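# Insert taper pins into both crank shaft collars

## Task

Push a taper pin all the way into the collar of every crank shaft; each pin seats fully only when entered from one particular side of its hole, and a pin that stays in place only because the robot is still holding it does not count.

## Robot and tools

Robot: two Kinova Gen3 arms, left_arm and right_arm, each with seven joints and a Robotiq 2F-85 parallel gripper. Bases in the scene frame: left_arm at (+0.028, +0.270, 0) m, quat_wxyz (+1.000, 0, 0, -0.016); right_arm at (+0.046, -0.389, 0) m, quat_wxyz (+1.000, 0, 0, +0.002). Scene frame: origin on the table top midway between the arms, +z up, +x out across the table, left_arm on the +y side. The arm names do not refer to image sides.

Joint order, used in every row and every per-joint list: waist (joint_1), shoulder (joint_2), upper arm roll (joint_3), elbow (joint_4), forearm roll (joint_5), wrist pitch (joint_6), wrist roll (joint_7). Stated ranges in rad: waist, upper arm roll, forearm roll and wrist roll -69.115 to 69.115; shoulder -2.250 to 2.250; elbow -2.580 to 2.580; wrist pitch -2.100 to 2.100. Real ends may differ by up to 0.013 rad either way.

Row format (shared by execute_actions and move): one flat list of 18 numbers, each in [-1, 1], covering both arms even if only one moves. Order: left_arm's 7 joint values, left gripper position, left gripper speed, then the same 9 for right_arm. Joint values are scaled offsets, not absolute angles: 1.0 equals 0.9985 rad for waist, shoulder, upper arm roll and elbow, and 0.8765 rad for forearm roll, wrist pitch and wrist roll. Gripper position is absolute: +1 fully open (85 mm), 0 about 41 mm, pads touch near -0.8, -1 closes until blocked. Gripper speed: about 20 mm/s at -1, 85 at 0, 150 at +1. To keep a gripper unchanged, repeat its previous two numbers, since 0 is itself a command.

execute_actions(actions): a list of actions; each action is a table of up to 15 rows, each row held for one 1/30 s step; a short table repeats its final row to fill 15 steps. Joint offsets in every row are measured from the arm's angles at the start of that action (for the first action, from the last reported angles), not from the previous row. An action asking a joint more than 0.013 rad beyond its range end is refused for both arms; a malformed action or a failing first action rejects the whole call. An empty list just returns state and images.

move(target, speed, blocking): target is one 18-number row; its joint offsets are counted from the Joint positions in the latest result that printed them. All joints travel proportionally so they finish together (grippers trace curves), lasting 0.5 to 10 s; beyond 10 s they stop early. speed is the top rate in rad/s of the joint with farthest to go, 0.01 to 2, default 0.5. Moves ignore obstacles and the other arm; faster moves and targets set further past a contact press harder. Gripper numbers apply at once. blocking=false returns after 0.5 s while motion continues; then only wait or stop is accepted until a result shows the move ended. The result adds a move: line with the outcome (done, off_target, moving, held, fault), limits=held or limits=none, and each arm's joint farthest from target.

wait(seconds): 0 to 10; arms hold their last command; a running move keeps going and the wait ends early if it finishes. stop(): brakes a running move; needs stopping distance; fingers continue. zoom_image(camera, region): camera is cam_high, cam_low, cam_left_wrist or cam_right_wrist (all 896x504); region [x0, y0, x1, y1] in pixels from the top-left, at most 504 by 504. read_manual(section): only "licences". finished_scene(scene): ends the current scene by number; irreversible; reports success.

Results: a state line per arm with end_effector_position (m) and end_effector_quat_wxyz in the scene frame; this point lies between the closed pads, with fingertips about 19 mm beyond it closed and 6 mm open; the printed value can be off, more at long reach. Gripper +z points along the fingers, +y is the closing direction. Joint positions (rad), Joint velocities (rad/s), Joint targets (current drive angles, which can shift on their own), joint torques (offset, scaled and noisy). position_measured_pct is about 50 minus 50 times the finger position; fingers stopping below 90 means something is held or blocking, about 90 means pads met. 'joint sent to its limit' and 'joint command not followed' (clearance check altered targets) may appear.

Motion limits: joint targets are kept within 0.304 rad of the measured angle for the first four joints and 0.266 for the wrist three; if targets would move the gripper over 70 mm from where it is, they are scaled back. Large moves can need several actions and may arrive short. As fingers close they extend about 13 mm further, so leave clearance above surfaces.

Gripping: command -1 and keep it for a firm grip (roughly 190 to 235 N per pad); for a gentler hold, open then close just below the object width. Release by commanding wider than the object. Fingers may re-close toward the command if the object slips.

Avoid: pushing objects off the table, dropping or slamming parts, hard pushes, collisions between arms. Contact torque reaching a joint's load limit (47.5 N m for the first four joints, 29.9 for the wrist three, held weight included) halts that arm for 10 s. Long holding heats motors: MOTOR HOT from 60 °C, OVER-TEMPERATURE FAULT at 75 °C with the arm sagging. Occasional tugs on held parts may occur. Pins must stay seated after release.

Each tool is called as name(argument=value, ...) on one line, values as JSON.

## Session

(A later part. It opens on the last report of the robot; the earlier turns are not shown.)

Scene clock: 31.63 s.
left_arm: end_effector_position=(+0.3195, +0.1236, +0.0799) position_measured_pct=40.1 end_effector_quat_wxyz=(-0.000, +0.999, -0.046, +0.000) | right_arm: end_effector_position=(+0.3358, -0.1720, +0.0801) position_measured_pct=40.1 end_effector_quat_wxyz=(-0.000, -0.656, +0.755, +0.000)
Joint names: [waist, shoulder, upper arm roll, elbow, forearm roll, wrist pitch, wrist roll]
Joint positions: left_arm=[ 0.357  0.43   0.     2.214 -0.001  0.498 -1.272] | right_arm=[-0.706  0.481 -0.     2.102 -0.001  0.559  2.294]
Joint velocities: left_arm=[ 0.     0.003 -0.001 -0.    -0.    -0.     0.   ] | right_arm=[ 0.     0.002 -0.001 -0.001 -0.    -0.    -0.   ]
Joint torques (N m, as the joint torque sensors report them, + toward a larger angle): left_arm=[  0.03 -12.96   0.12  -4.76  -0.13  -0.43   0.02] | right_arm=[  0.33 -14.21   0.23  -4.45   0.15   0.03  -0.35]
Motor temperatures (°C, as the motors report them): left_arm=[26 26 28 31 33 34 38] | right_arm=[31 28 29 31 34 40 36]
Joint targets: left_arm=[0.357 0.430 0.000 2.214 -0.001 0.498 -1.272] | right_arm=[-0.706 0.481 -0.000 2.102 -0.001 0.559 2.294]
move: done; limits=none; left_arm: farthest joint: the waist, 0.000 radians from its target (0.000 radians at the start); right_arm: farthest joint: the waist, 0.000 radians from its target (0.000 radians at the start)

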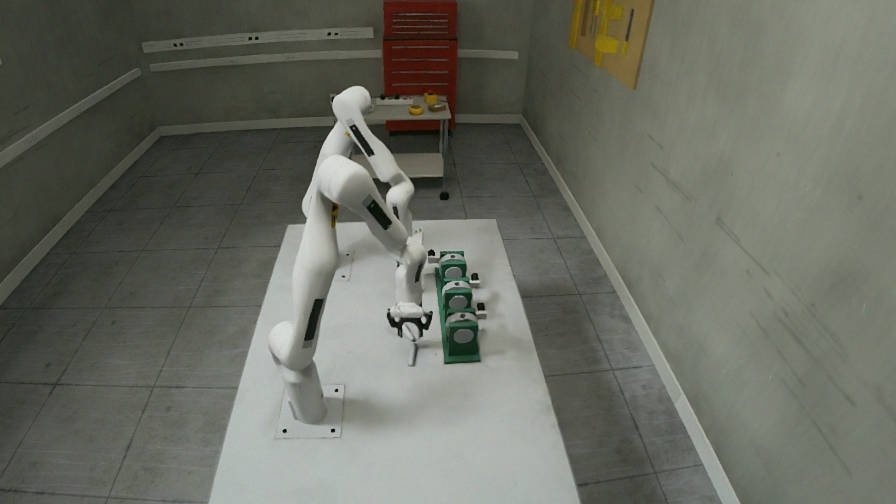

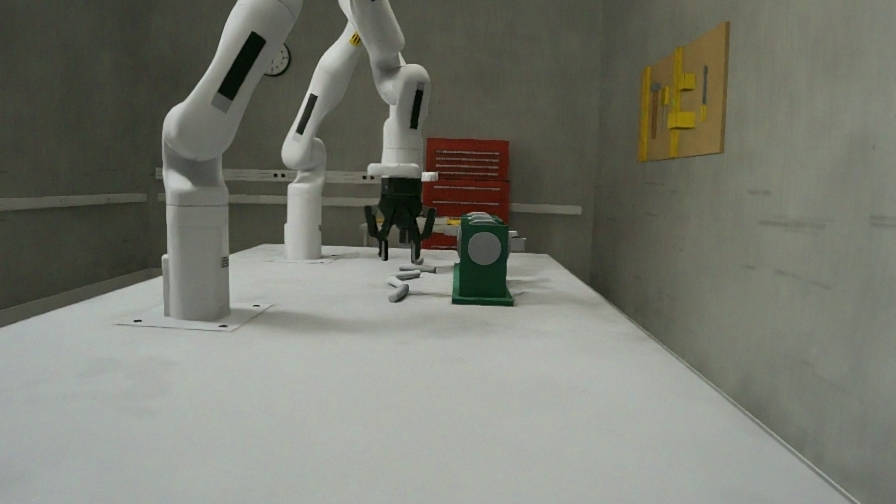

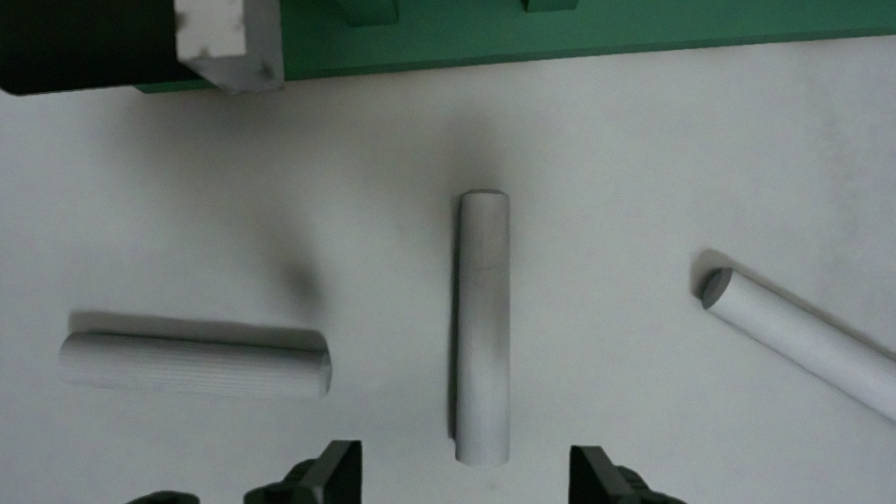

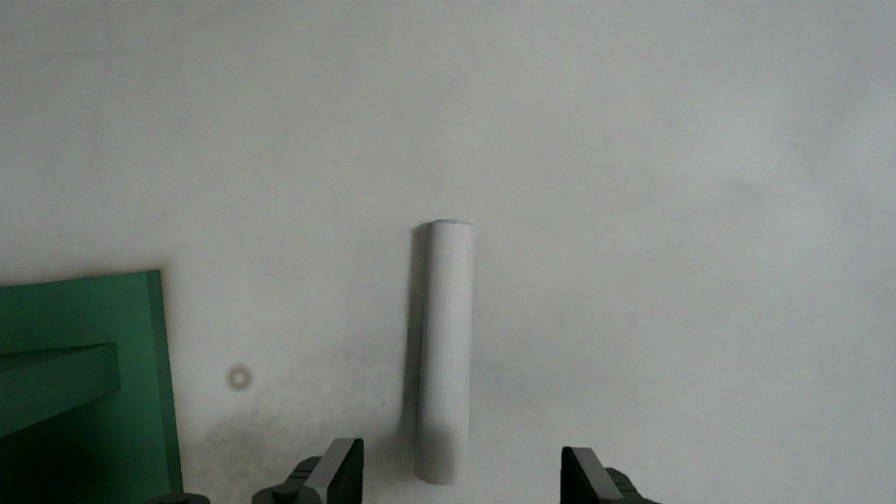

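move(target=[0.0133,0.1534,0,0.0382,0,-0.2187,0.015,0,0,0.0105,0.1405,0,0.0274,0,-0.1918,0.012,0,0], speed=0.35)

zoom_image(camera="cam_low", region=[350, 210, 470, 320])

Scene clock: 33.13 s.
left_arm: end_effector_position=(+0.3187, +0.1192, +0.0252) position_measured_pct=49.6 end_effector_quat_wxyz=(+0.000, +0.999, -0.046, +0.000) | right_arm: end_effector_position=(+0.3409, -0.1728, +0.0252) position_measured_pct=49.6 end_effector_quat_wxyz=(+0.000, -0.656, +0.755, +0.000)
Joint names: [waist, shoulder, upper arm roll, elbow, forearm roll, wrist pitch, wrist roll]
Joint positions: left_arm=[ 0.37   0.583  0.     2.252 -0.001  0.307 -1.259] | right_arm=[-0.695  0.621 -0.     2.129 -0.001  0.391  2.305]
Joint velocities: left_arm=[ 0.001  0.004 -0.001  0.     0.    -0.001 -0.   ] | right_arm=[ 0.     0.003  0.    -0.     0.001 -0.     0.   ]
Joint torques (N m, as the joint torque sensors report them, + toward a larger angle): left_arm=[ -0.26 -14.26  -0.36  -3.07  -0.13  -0.17  -0.03] | right_arm=[ -0.45 -15.83   0.57  -3.05   0.01   0.25   0.05]
Motor temperatures (°C, as the motors report them): left_arm=[26 26 28 31 33 34 38] | right_arm=[31 28 29 31 34 40 36]
Joint targets: left_arm=[0.370 0.583 0.000 2.252 -0.001 0.307 -1.259] | right_arm=[-0.695 0.621 -0.000 2.129 -0.001 0.391 2.305]
move: done; limits=none; left_arm: farthest joint: the shoulder, 0.001 radians from its target (0.153 radians at the start); right_arm: farthest joint: the shoulder, 0.001 radians from its target (0.140 radians at the start)

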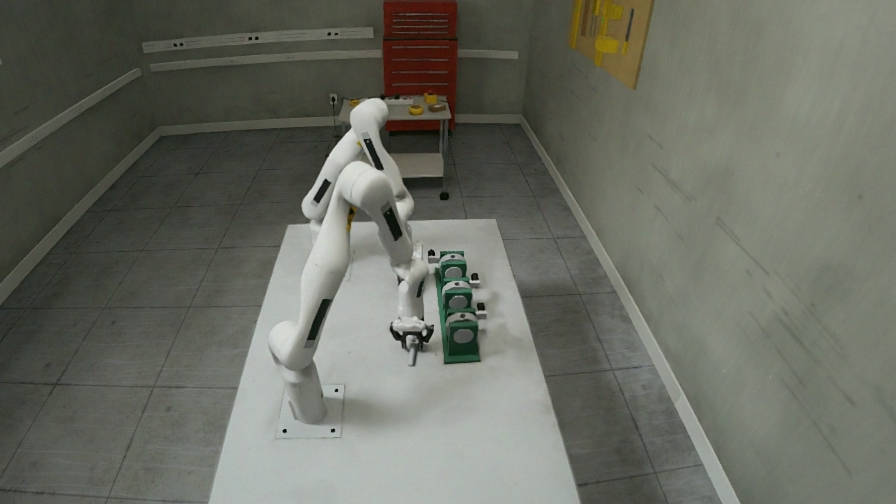

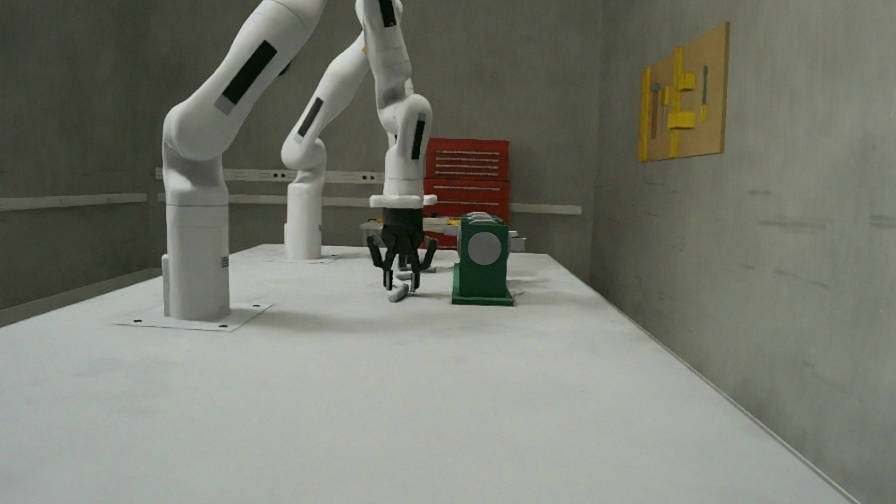

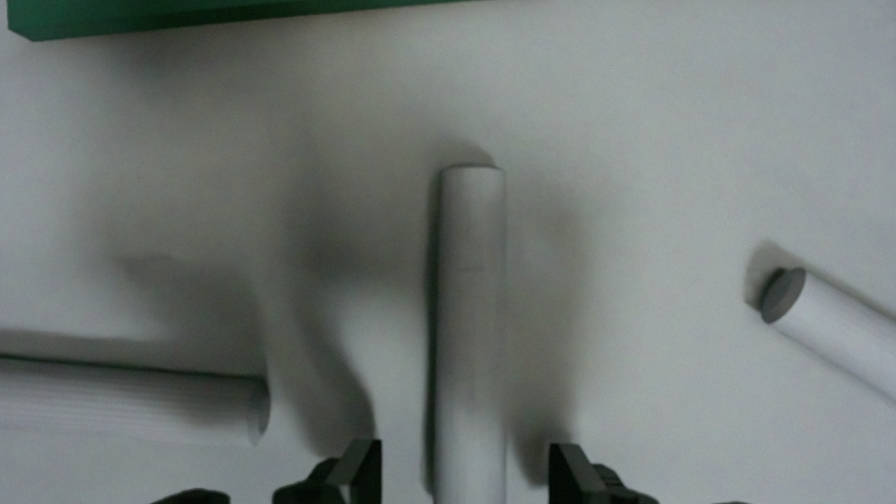

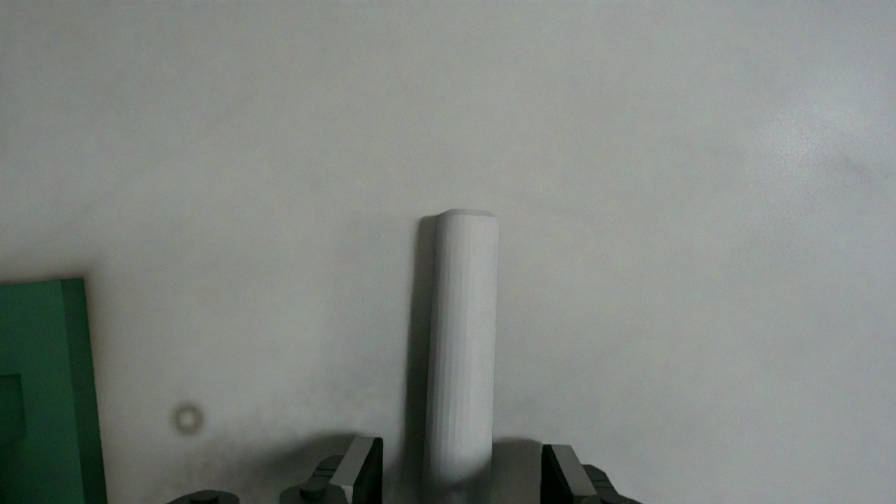

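Region (350, 210, 470, 320) of cam_low's 896x504 image, scaled by 4.200, with more detail than that image has; it fills the top 462 rows of this view, and the rest is white.

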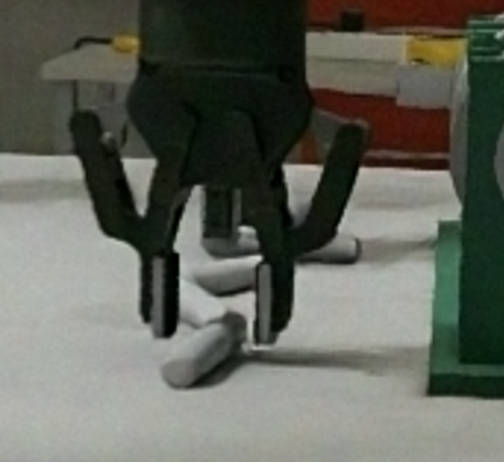

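execute_actions(actions=[[[0,0.017,0,0.003,0,-0.023,0,-0.2,0,0,0.0105,0,0.002,0,-0.0143,0,-0.2,0]],[[0,0,0,0,0,0,0,-1,-0.3,0,0,0,0,0,0,0,-1,-0.3]]])

zoom_image(camera="cam_low", region=[350, 210, 470, 320])

Scene clock: 34.40 s.
left_arm: end_effector_position=(+0.3187, +0.1191, +0.0198) position_measured_pct=76.6 end_effector_quat_wxyz=(+0.000, +0.999, -0.046, +0.001) | right_arm: end_effector_position=(+0.3410, -0.1728, +0.0216) position_measured_pct=77.4 end_effector_quat_wxyz=(+0.001, -0.656, +0.755, +0.000)
Joint names: [waist, shoulder, upper arm roll, elbow, forearm roll, wrist pitch, wrist roll]
Joint positions: left_arm=[ 0.37   0.598  0.001  2.255 -0.001  0.287 -1.259] | right_arm=[-0.695  0.63  -0.     2.131 -0.001  0.379  2.305]
Joint velocities: left_arm=[-0.    -0.001  0.     0.    -0.     0.     0.   ] | right_arm=[ 0.    -0.001  0.    -0.001  0.     0.001  0.   ]
Joint torques (N m, as the joint torque sensors report them, + toward a larger angle): left_arm=[ -0.48 -13.13   0.18  -2.95  -0.08  -0.2   -0.03] | right_arm=[ -0.03 -14.81   0.23  -3.32  -0.06   0.29  -0.03]
Motor temperatures (°C, as the motors report them): left_arm=[26 26 28 31 33 34 38] | right_arm=[31 28 29 31 34 40 36]
Joint targets: left_arm=[0.370 0.599 0.000 2.255 -0.001 0.287 -1.259] | right_arm=[-0.695 0.631 -0.000 2.131 -0.001 0.379 2.305]

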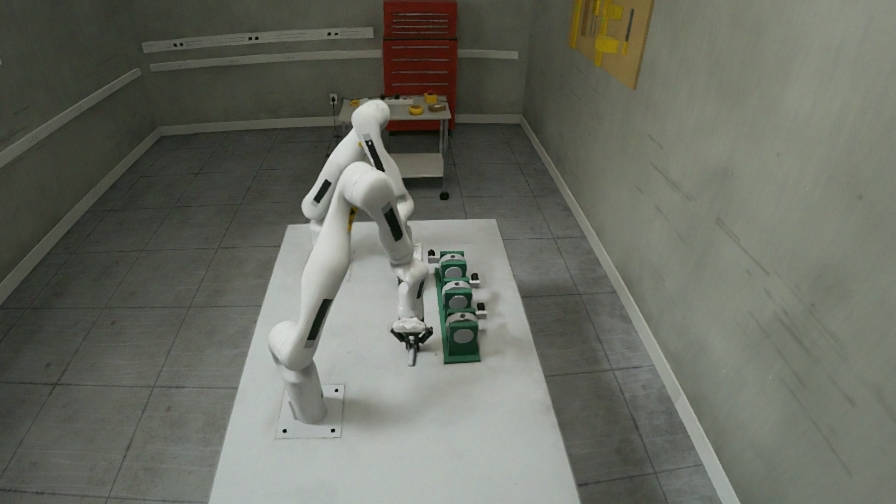

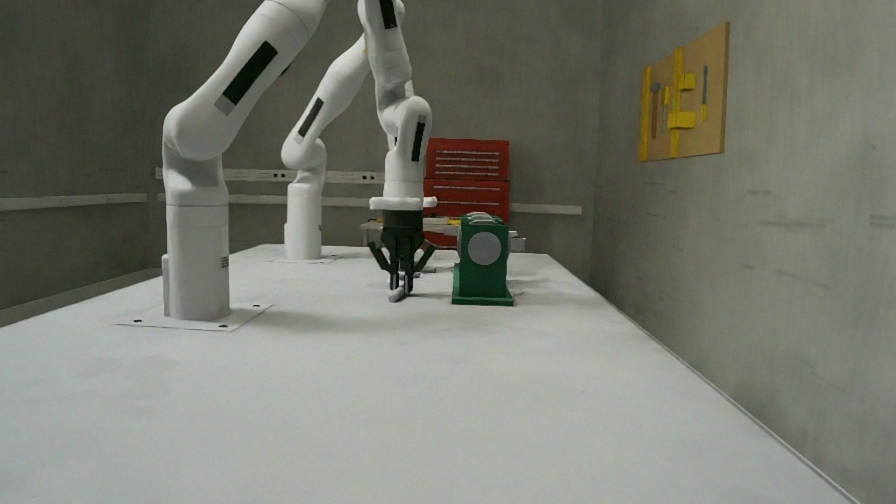

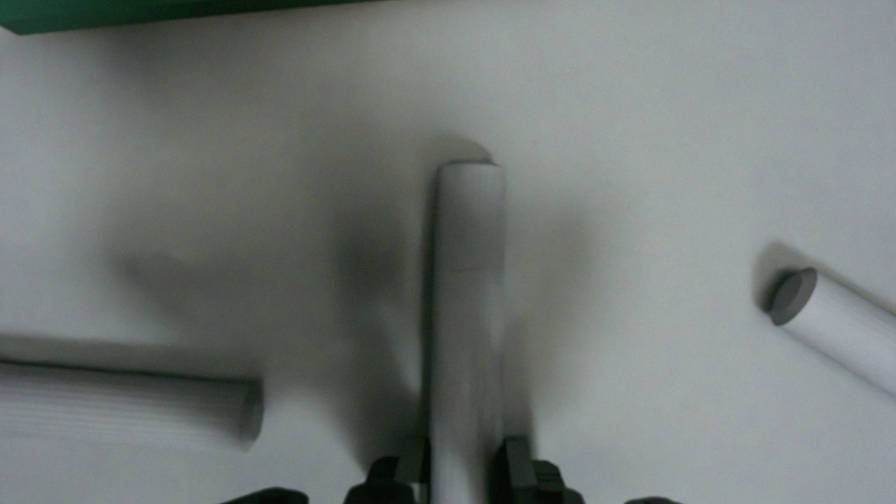

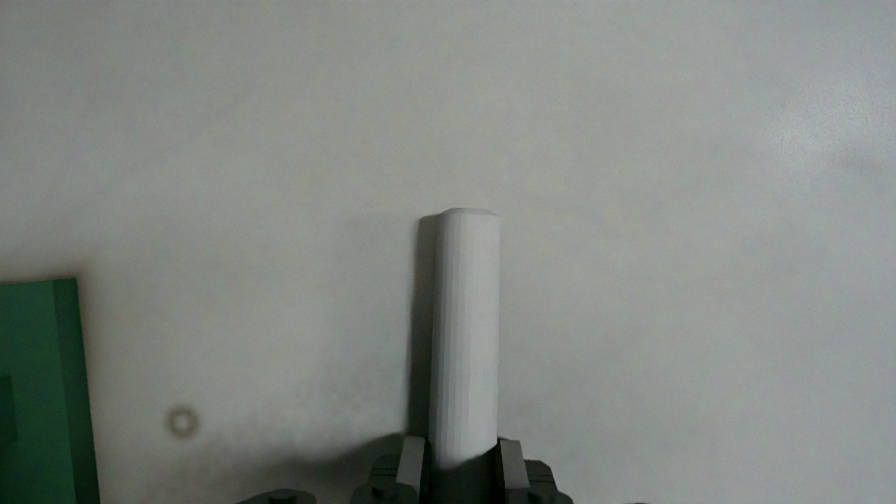

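Region (350, 210, 470, 320) of cam_low's 896x504 image, scaled by 4.200, with more detail than that image has; it fills the top 462 rows of this view, and the rest is white.

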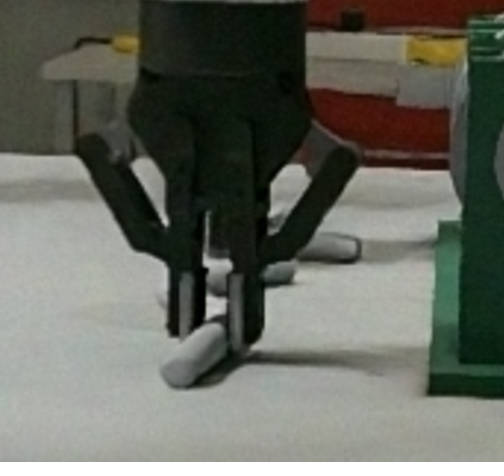

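execute_actions(actions=[[[0,-0.08,0,-0.01,0,0.1,0,-1,0,0,-0.08,0,-0.01,0,0.1,0,-1,0]]])

move(target=[-0.4,-0.22,0,0.155,0,-0.2,1,-1,0,-0.023,-0.25,0,0.28,0,-0.3,-0.8377,-1,0], speed=1.1)

move(target=[-0.2,0,0,0,0,-0.75,1,-1,0,0,0,0,0,0,-1,0,-1,0], speed=1.1)

Scene clock: 36.83 s.
left_arm: end_effector_position=(+0.3175, +0.1196, +0.0466) position_measured_pct=76.6 end_effector_quat_wxyz=(+0.000, +0.999, -0.046, +0.001) | right_arm: end_effector_position=(+0.3397, -0.1738, +0.0517) position_measured_pct=77.4 end_effector_quat_wxyz=(+0.001, -0.656, +0.755, +0.000)
Joint names: [waist, shoulder, upper arm roll, elbow, forearm roll, wrist pitch, wrist roll]
Joint positions: left_arm=[ 0.37   0.519  0.001  2.245 -0.001  0.375 -1.259] | right_arm=[-0.695  0.551 -0.     2.121 -0.001  0.467  2.305]
Joint velocities: left_arm=[ 0.001 -0.008 -0.    -0.001 -0.    -0.001 -0.   ] | right_arm=[-0.    -0.007 -0.001 -0.001  0.     0.    -0.   ]
Joint torques (N m, as the joint torque sensors report them, + toward a larger angle): left_arm=[ -0.09 -14.27   0.15  -4.14  -0.22  -0.1   -0.09] | right_arm=[ -0.19 -15.77   0.39  -3.93  -0.12   0.17  -0.09]
Motor temperatures (°C, as the motors report them): left_arm=[26 26 28 31 33 34 38] | right_arm=[31 28 29 31 34 40 36]
Joint targets: left_arm=[0.370 0.518 0.001 2.245 -0.001 0.375 -1.259] | right_arm=[-0.695 0.550 -0.000 2.121 -0.001 0.467 2.305]

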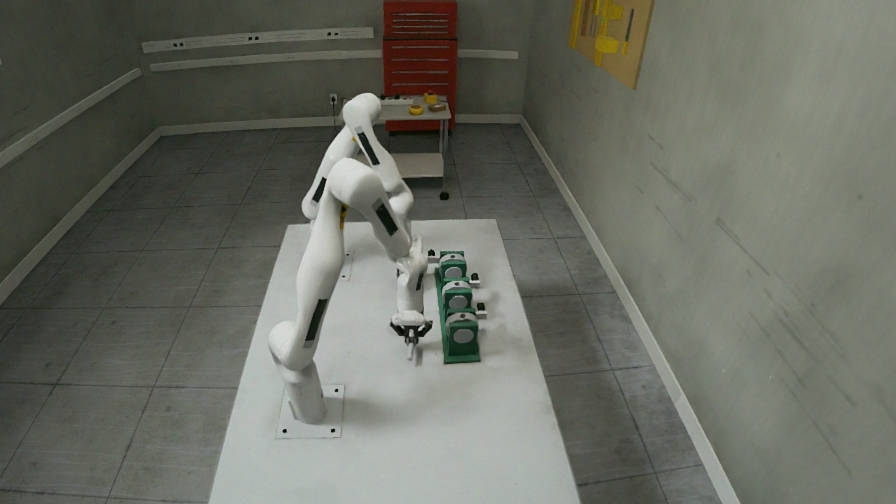

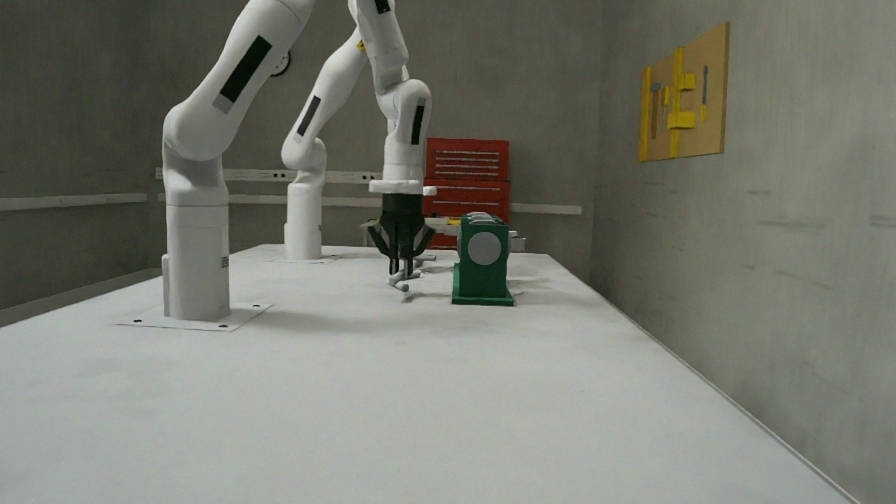

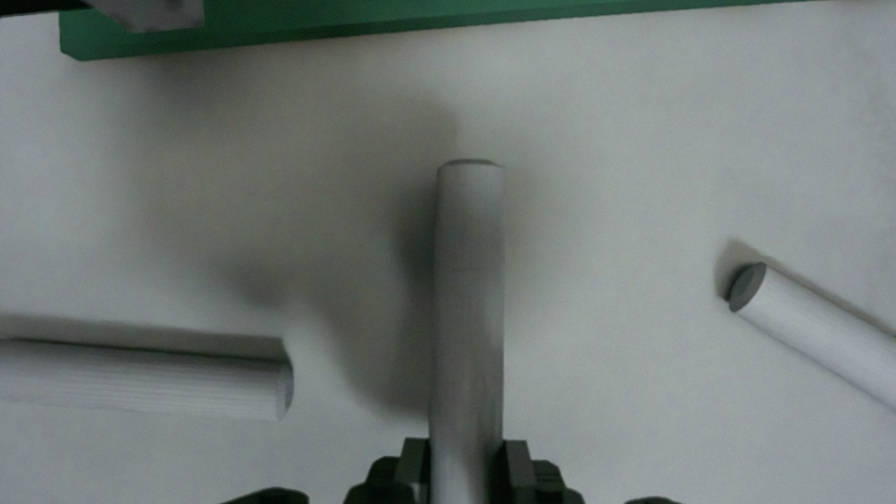

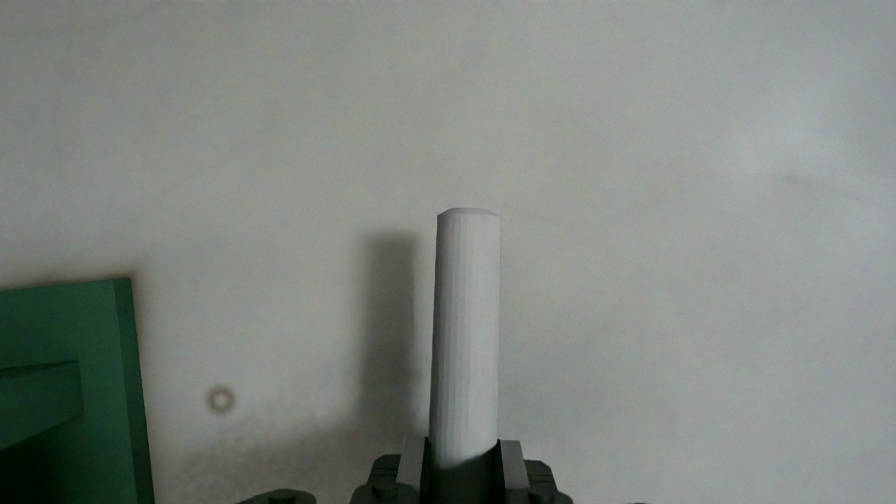

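Scene clock: 38.27 s.
left_arm: end_effector_position=(+0.3613, +0.2440, +0.1005) position_measured_pct=76.6 end_effector_quat_wxyz=(+0.068, +0.824, +0.554, +0.100) | right_arm: end_effector_position=(+0.3107, -0.1884, +0.0994) position_measured_pct=77.4 end_effector_quat_wxyz=(+0.110, -0.350, +0.929, +0.042)
Joint names: [waist, shoulder, upper arm roll, elbow, forearm roll, wrist pitch, wrist roll]
Joint positions: left_arm=[-0.029  0.3    0.001  2.4   -0.001  0.199 -0.382] | right_arm=[-0.718  0.301 -0.     2.401 -0.001  0.204  1.571]
Joint velocities: left_arm=[-0.003 -0.002  0.001  0.001  0.    -0.001 -0.   ] | right_arm=[-0.    -0.001  0.    -0.001 -0.    -0.001  0.   ]
Joint torques (N m, as the joint torque sensors report them, + toward a larger angle): left_arm=[  0.19 -11.98  -0.3   -5.24   0.27  -1.11  -0.41] | right_arm=[ -0.06 -11.51   0.06  -4.23   0.    -0.32  -0.14]
Motor temperatures (°C, as the motors report them): left_arm=[26 26 28 31 33 34 38] | right_arm=[31 28 29 31 34 40 36]
Joint targets: left_arm=[-0.029 0.300 0.001 2.400 -0.001 0.199 -0.382] | right_arm=[-0.718 0.301 -0.000 2.401 -0.001 0.204 1.571]
move: done; limits=none; left_arm: farthest joint: the waist, 0.000 radians from its target (0.399 radians at the start); right_arm: farthest joint: the waist, 0.000 radians from its target (0.023 radians at the start)

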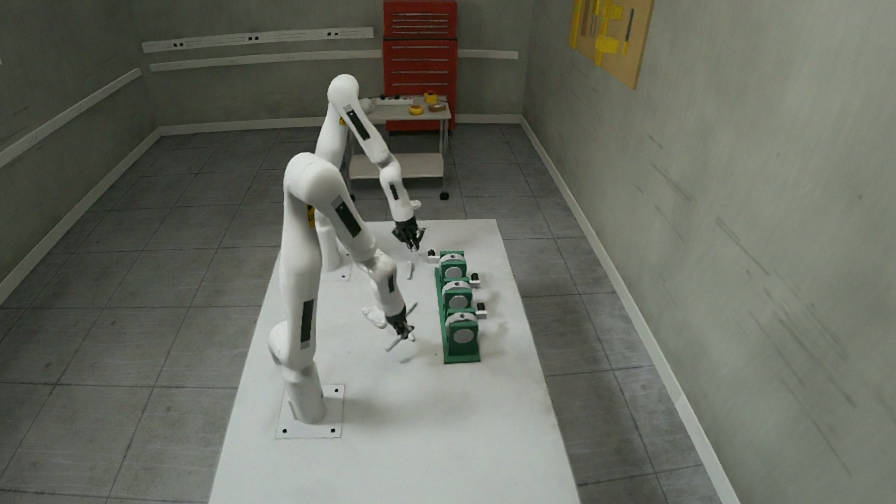

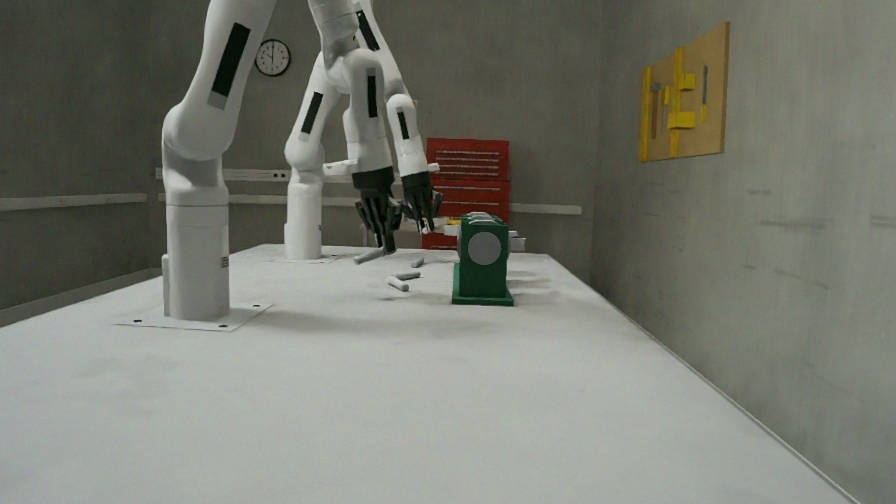

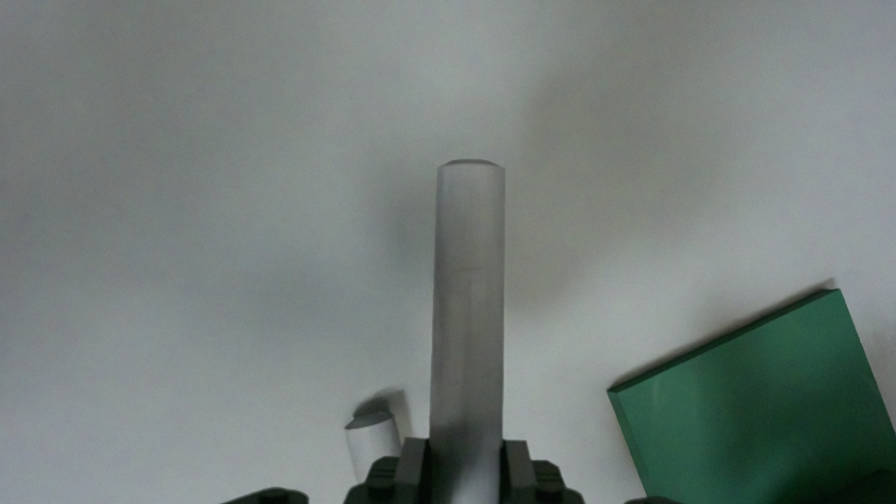

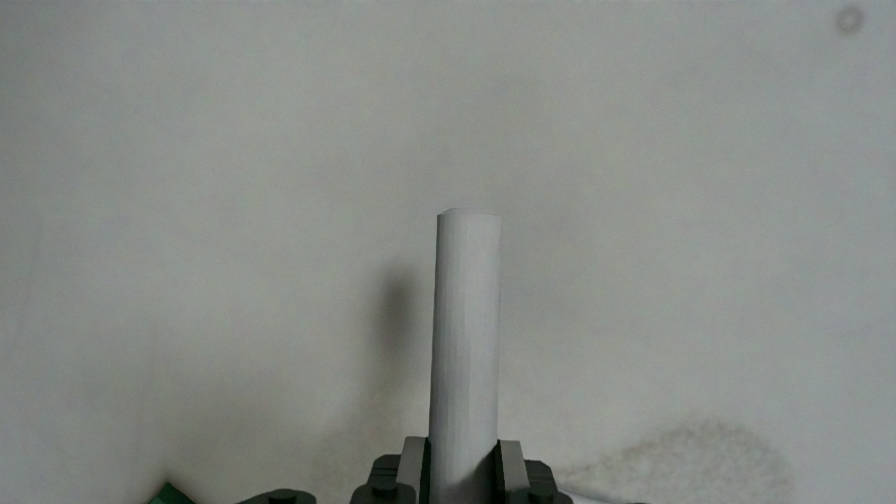

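Scene clock: 39.63 s.
left_arm: end_effector_position=(+0.5257, +0.3432, +0.2093) position_measured_pct=76.6 end_effector_quat_wxyz=(+0.350, +0.384, +0.814, +0.258) | right_arm: end_effector_position=(+0.4659, -0.0523, +0.2644) position_measured_pct=77.4 end_effector_quat_wxyz=(+0.494, -0.299, +0.795, +0.186)
Joint names: [waist, shoulder, upper arm roll, elbow, forearm roll, wrist pitch, wrist roll]
Joint positions: left_arm=[-0.229  0.3    0.001  2.4   -0.001 -0.458  0.495] | right_arm=[-0.718  0.301 -0.     2.401 -0.001 -0.673  1.571]
Joint velocities: left_arm=[-0.002  0.001  0.001  0.001 -0.     0.001  0.   ] | right_arm=[ 0.     0.002  0.001  0.    -0.    -0.001  0.   ]
Joint torques (N m, as the joint torque sensors report them, + toward a larger angle): left_arm=[ -0.05 -13.39  -0.02  -6.95  -0.15  -2.8   -0.38] | right_arm=[  0.01 -13.47   0.26  -6.8    0.09  -3.     0.03]
Motor temperatures (°C, as the motors report them): left_arm=[26 26 28 31 33 34 38] | right_arm=[31 28 29 31 34 40 36]
Joint targets: left_arm=[-0.229 0.300 0.001 2.400 -0.001 -0.458 0.495] | right_arm=[-0.718 0.301 -0.000 2.401 -0.001 -0.673 1.571]
move: done; limits=none; left_arm: farthest joint: the waist, 0.000 radians from its target (0.200 radians at the start); right_arm: farthest joint: the waist, 0.000 radians from its target (0.000 radians at the start)

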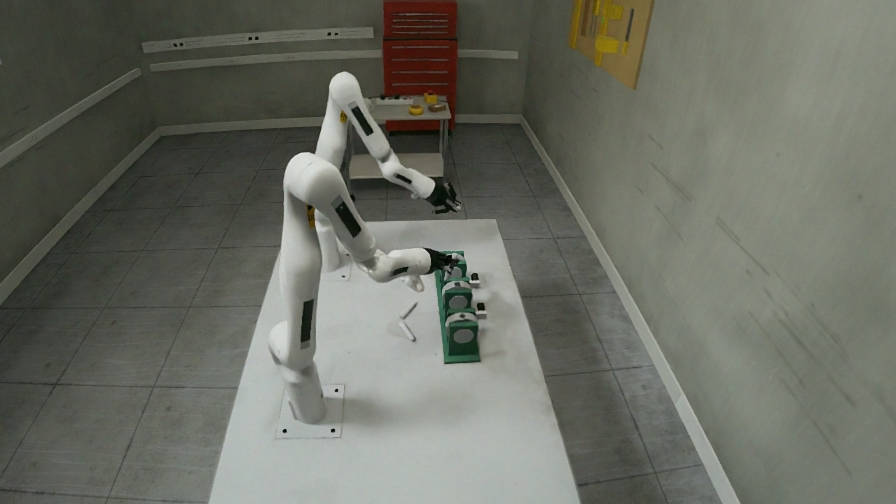

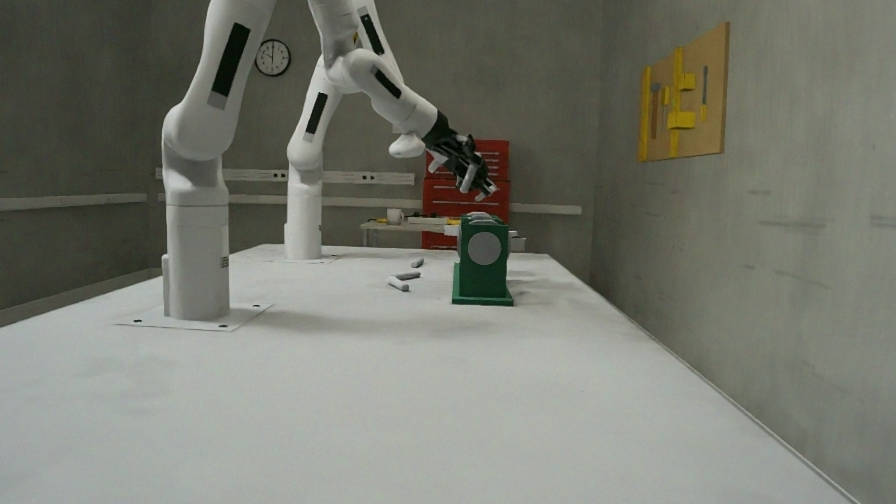

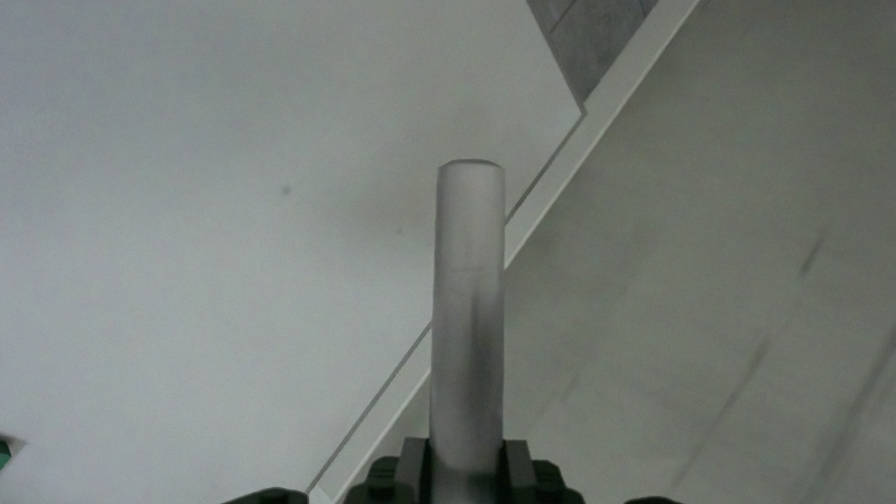

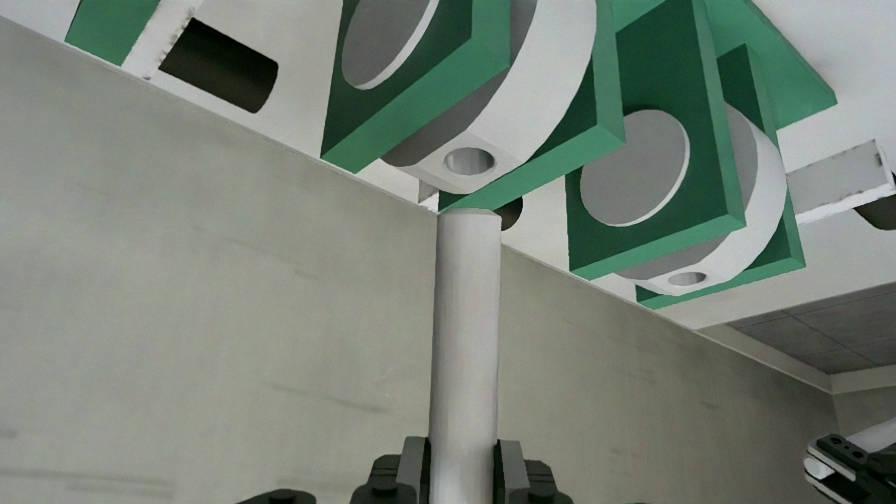

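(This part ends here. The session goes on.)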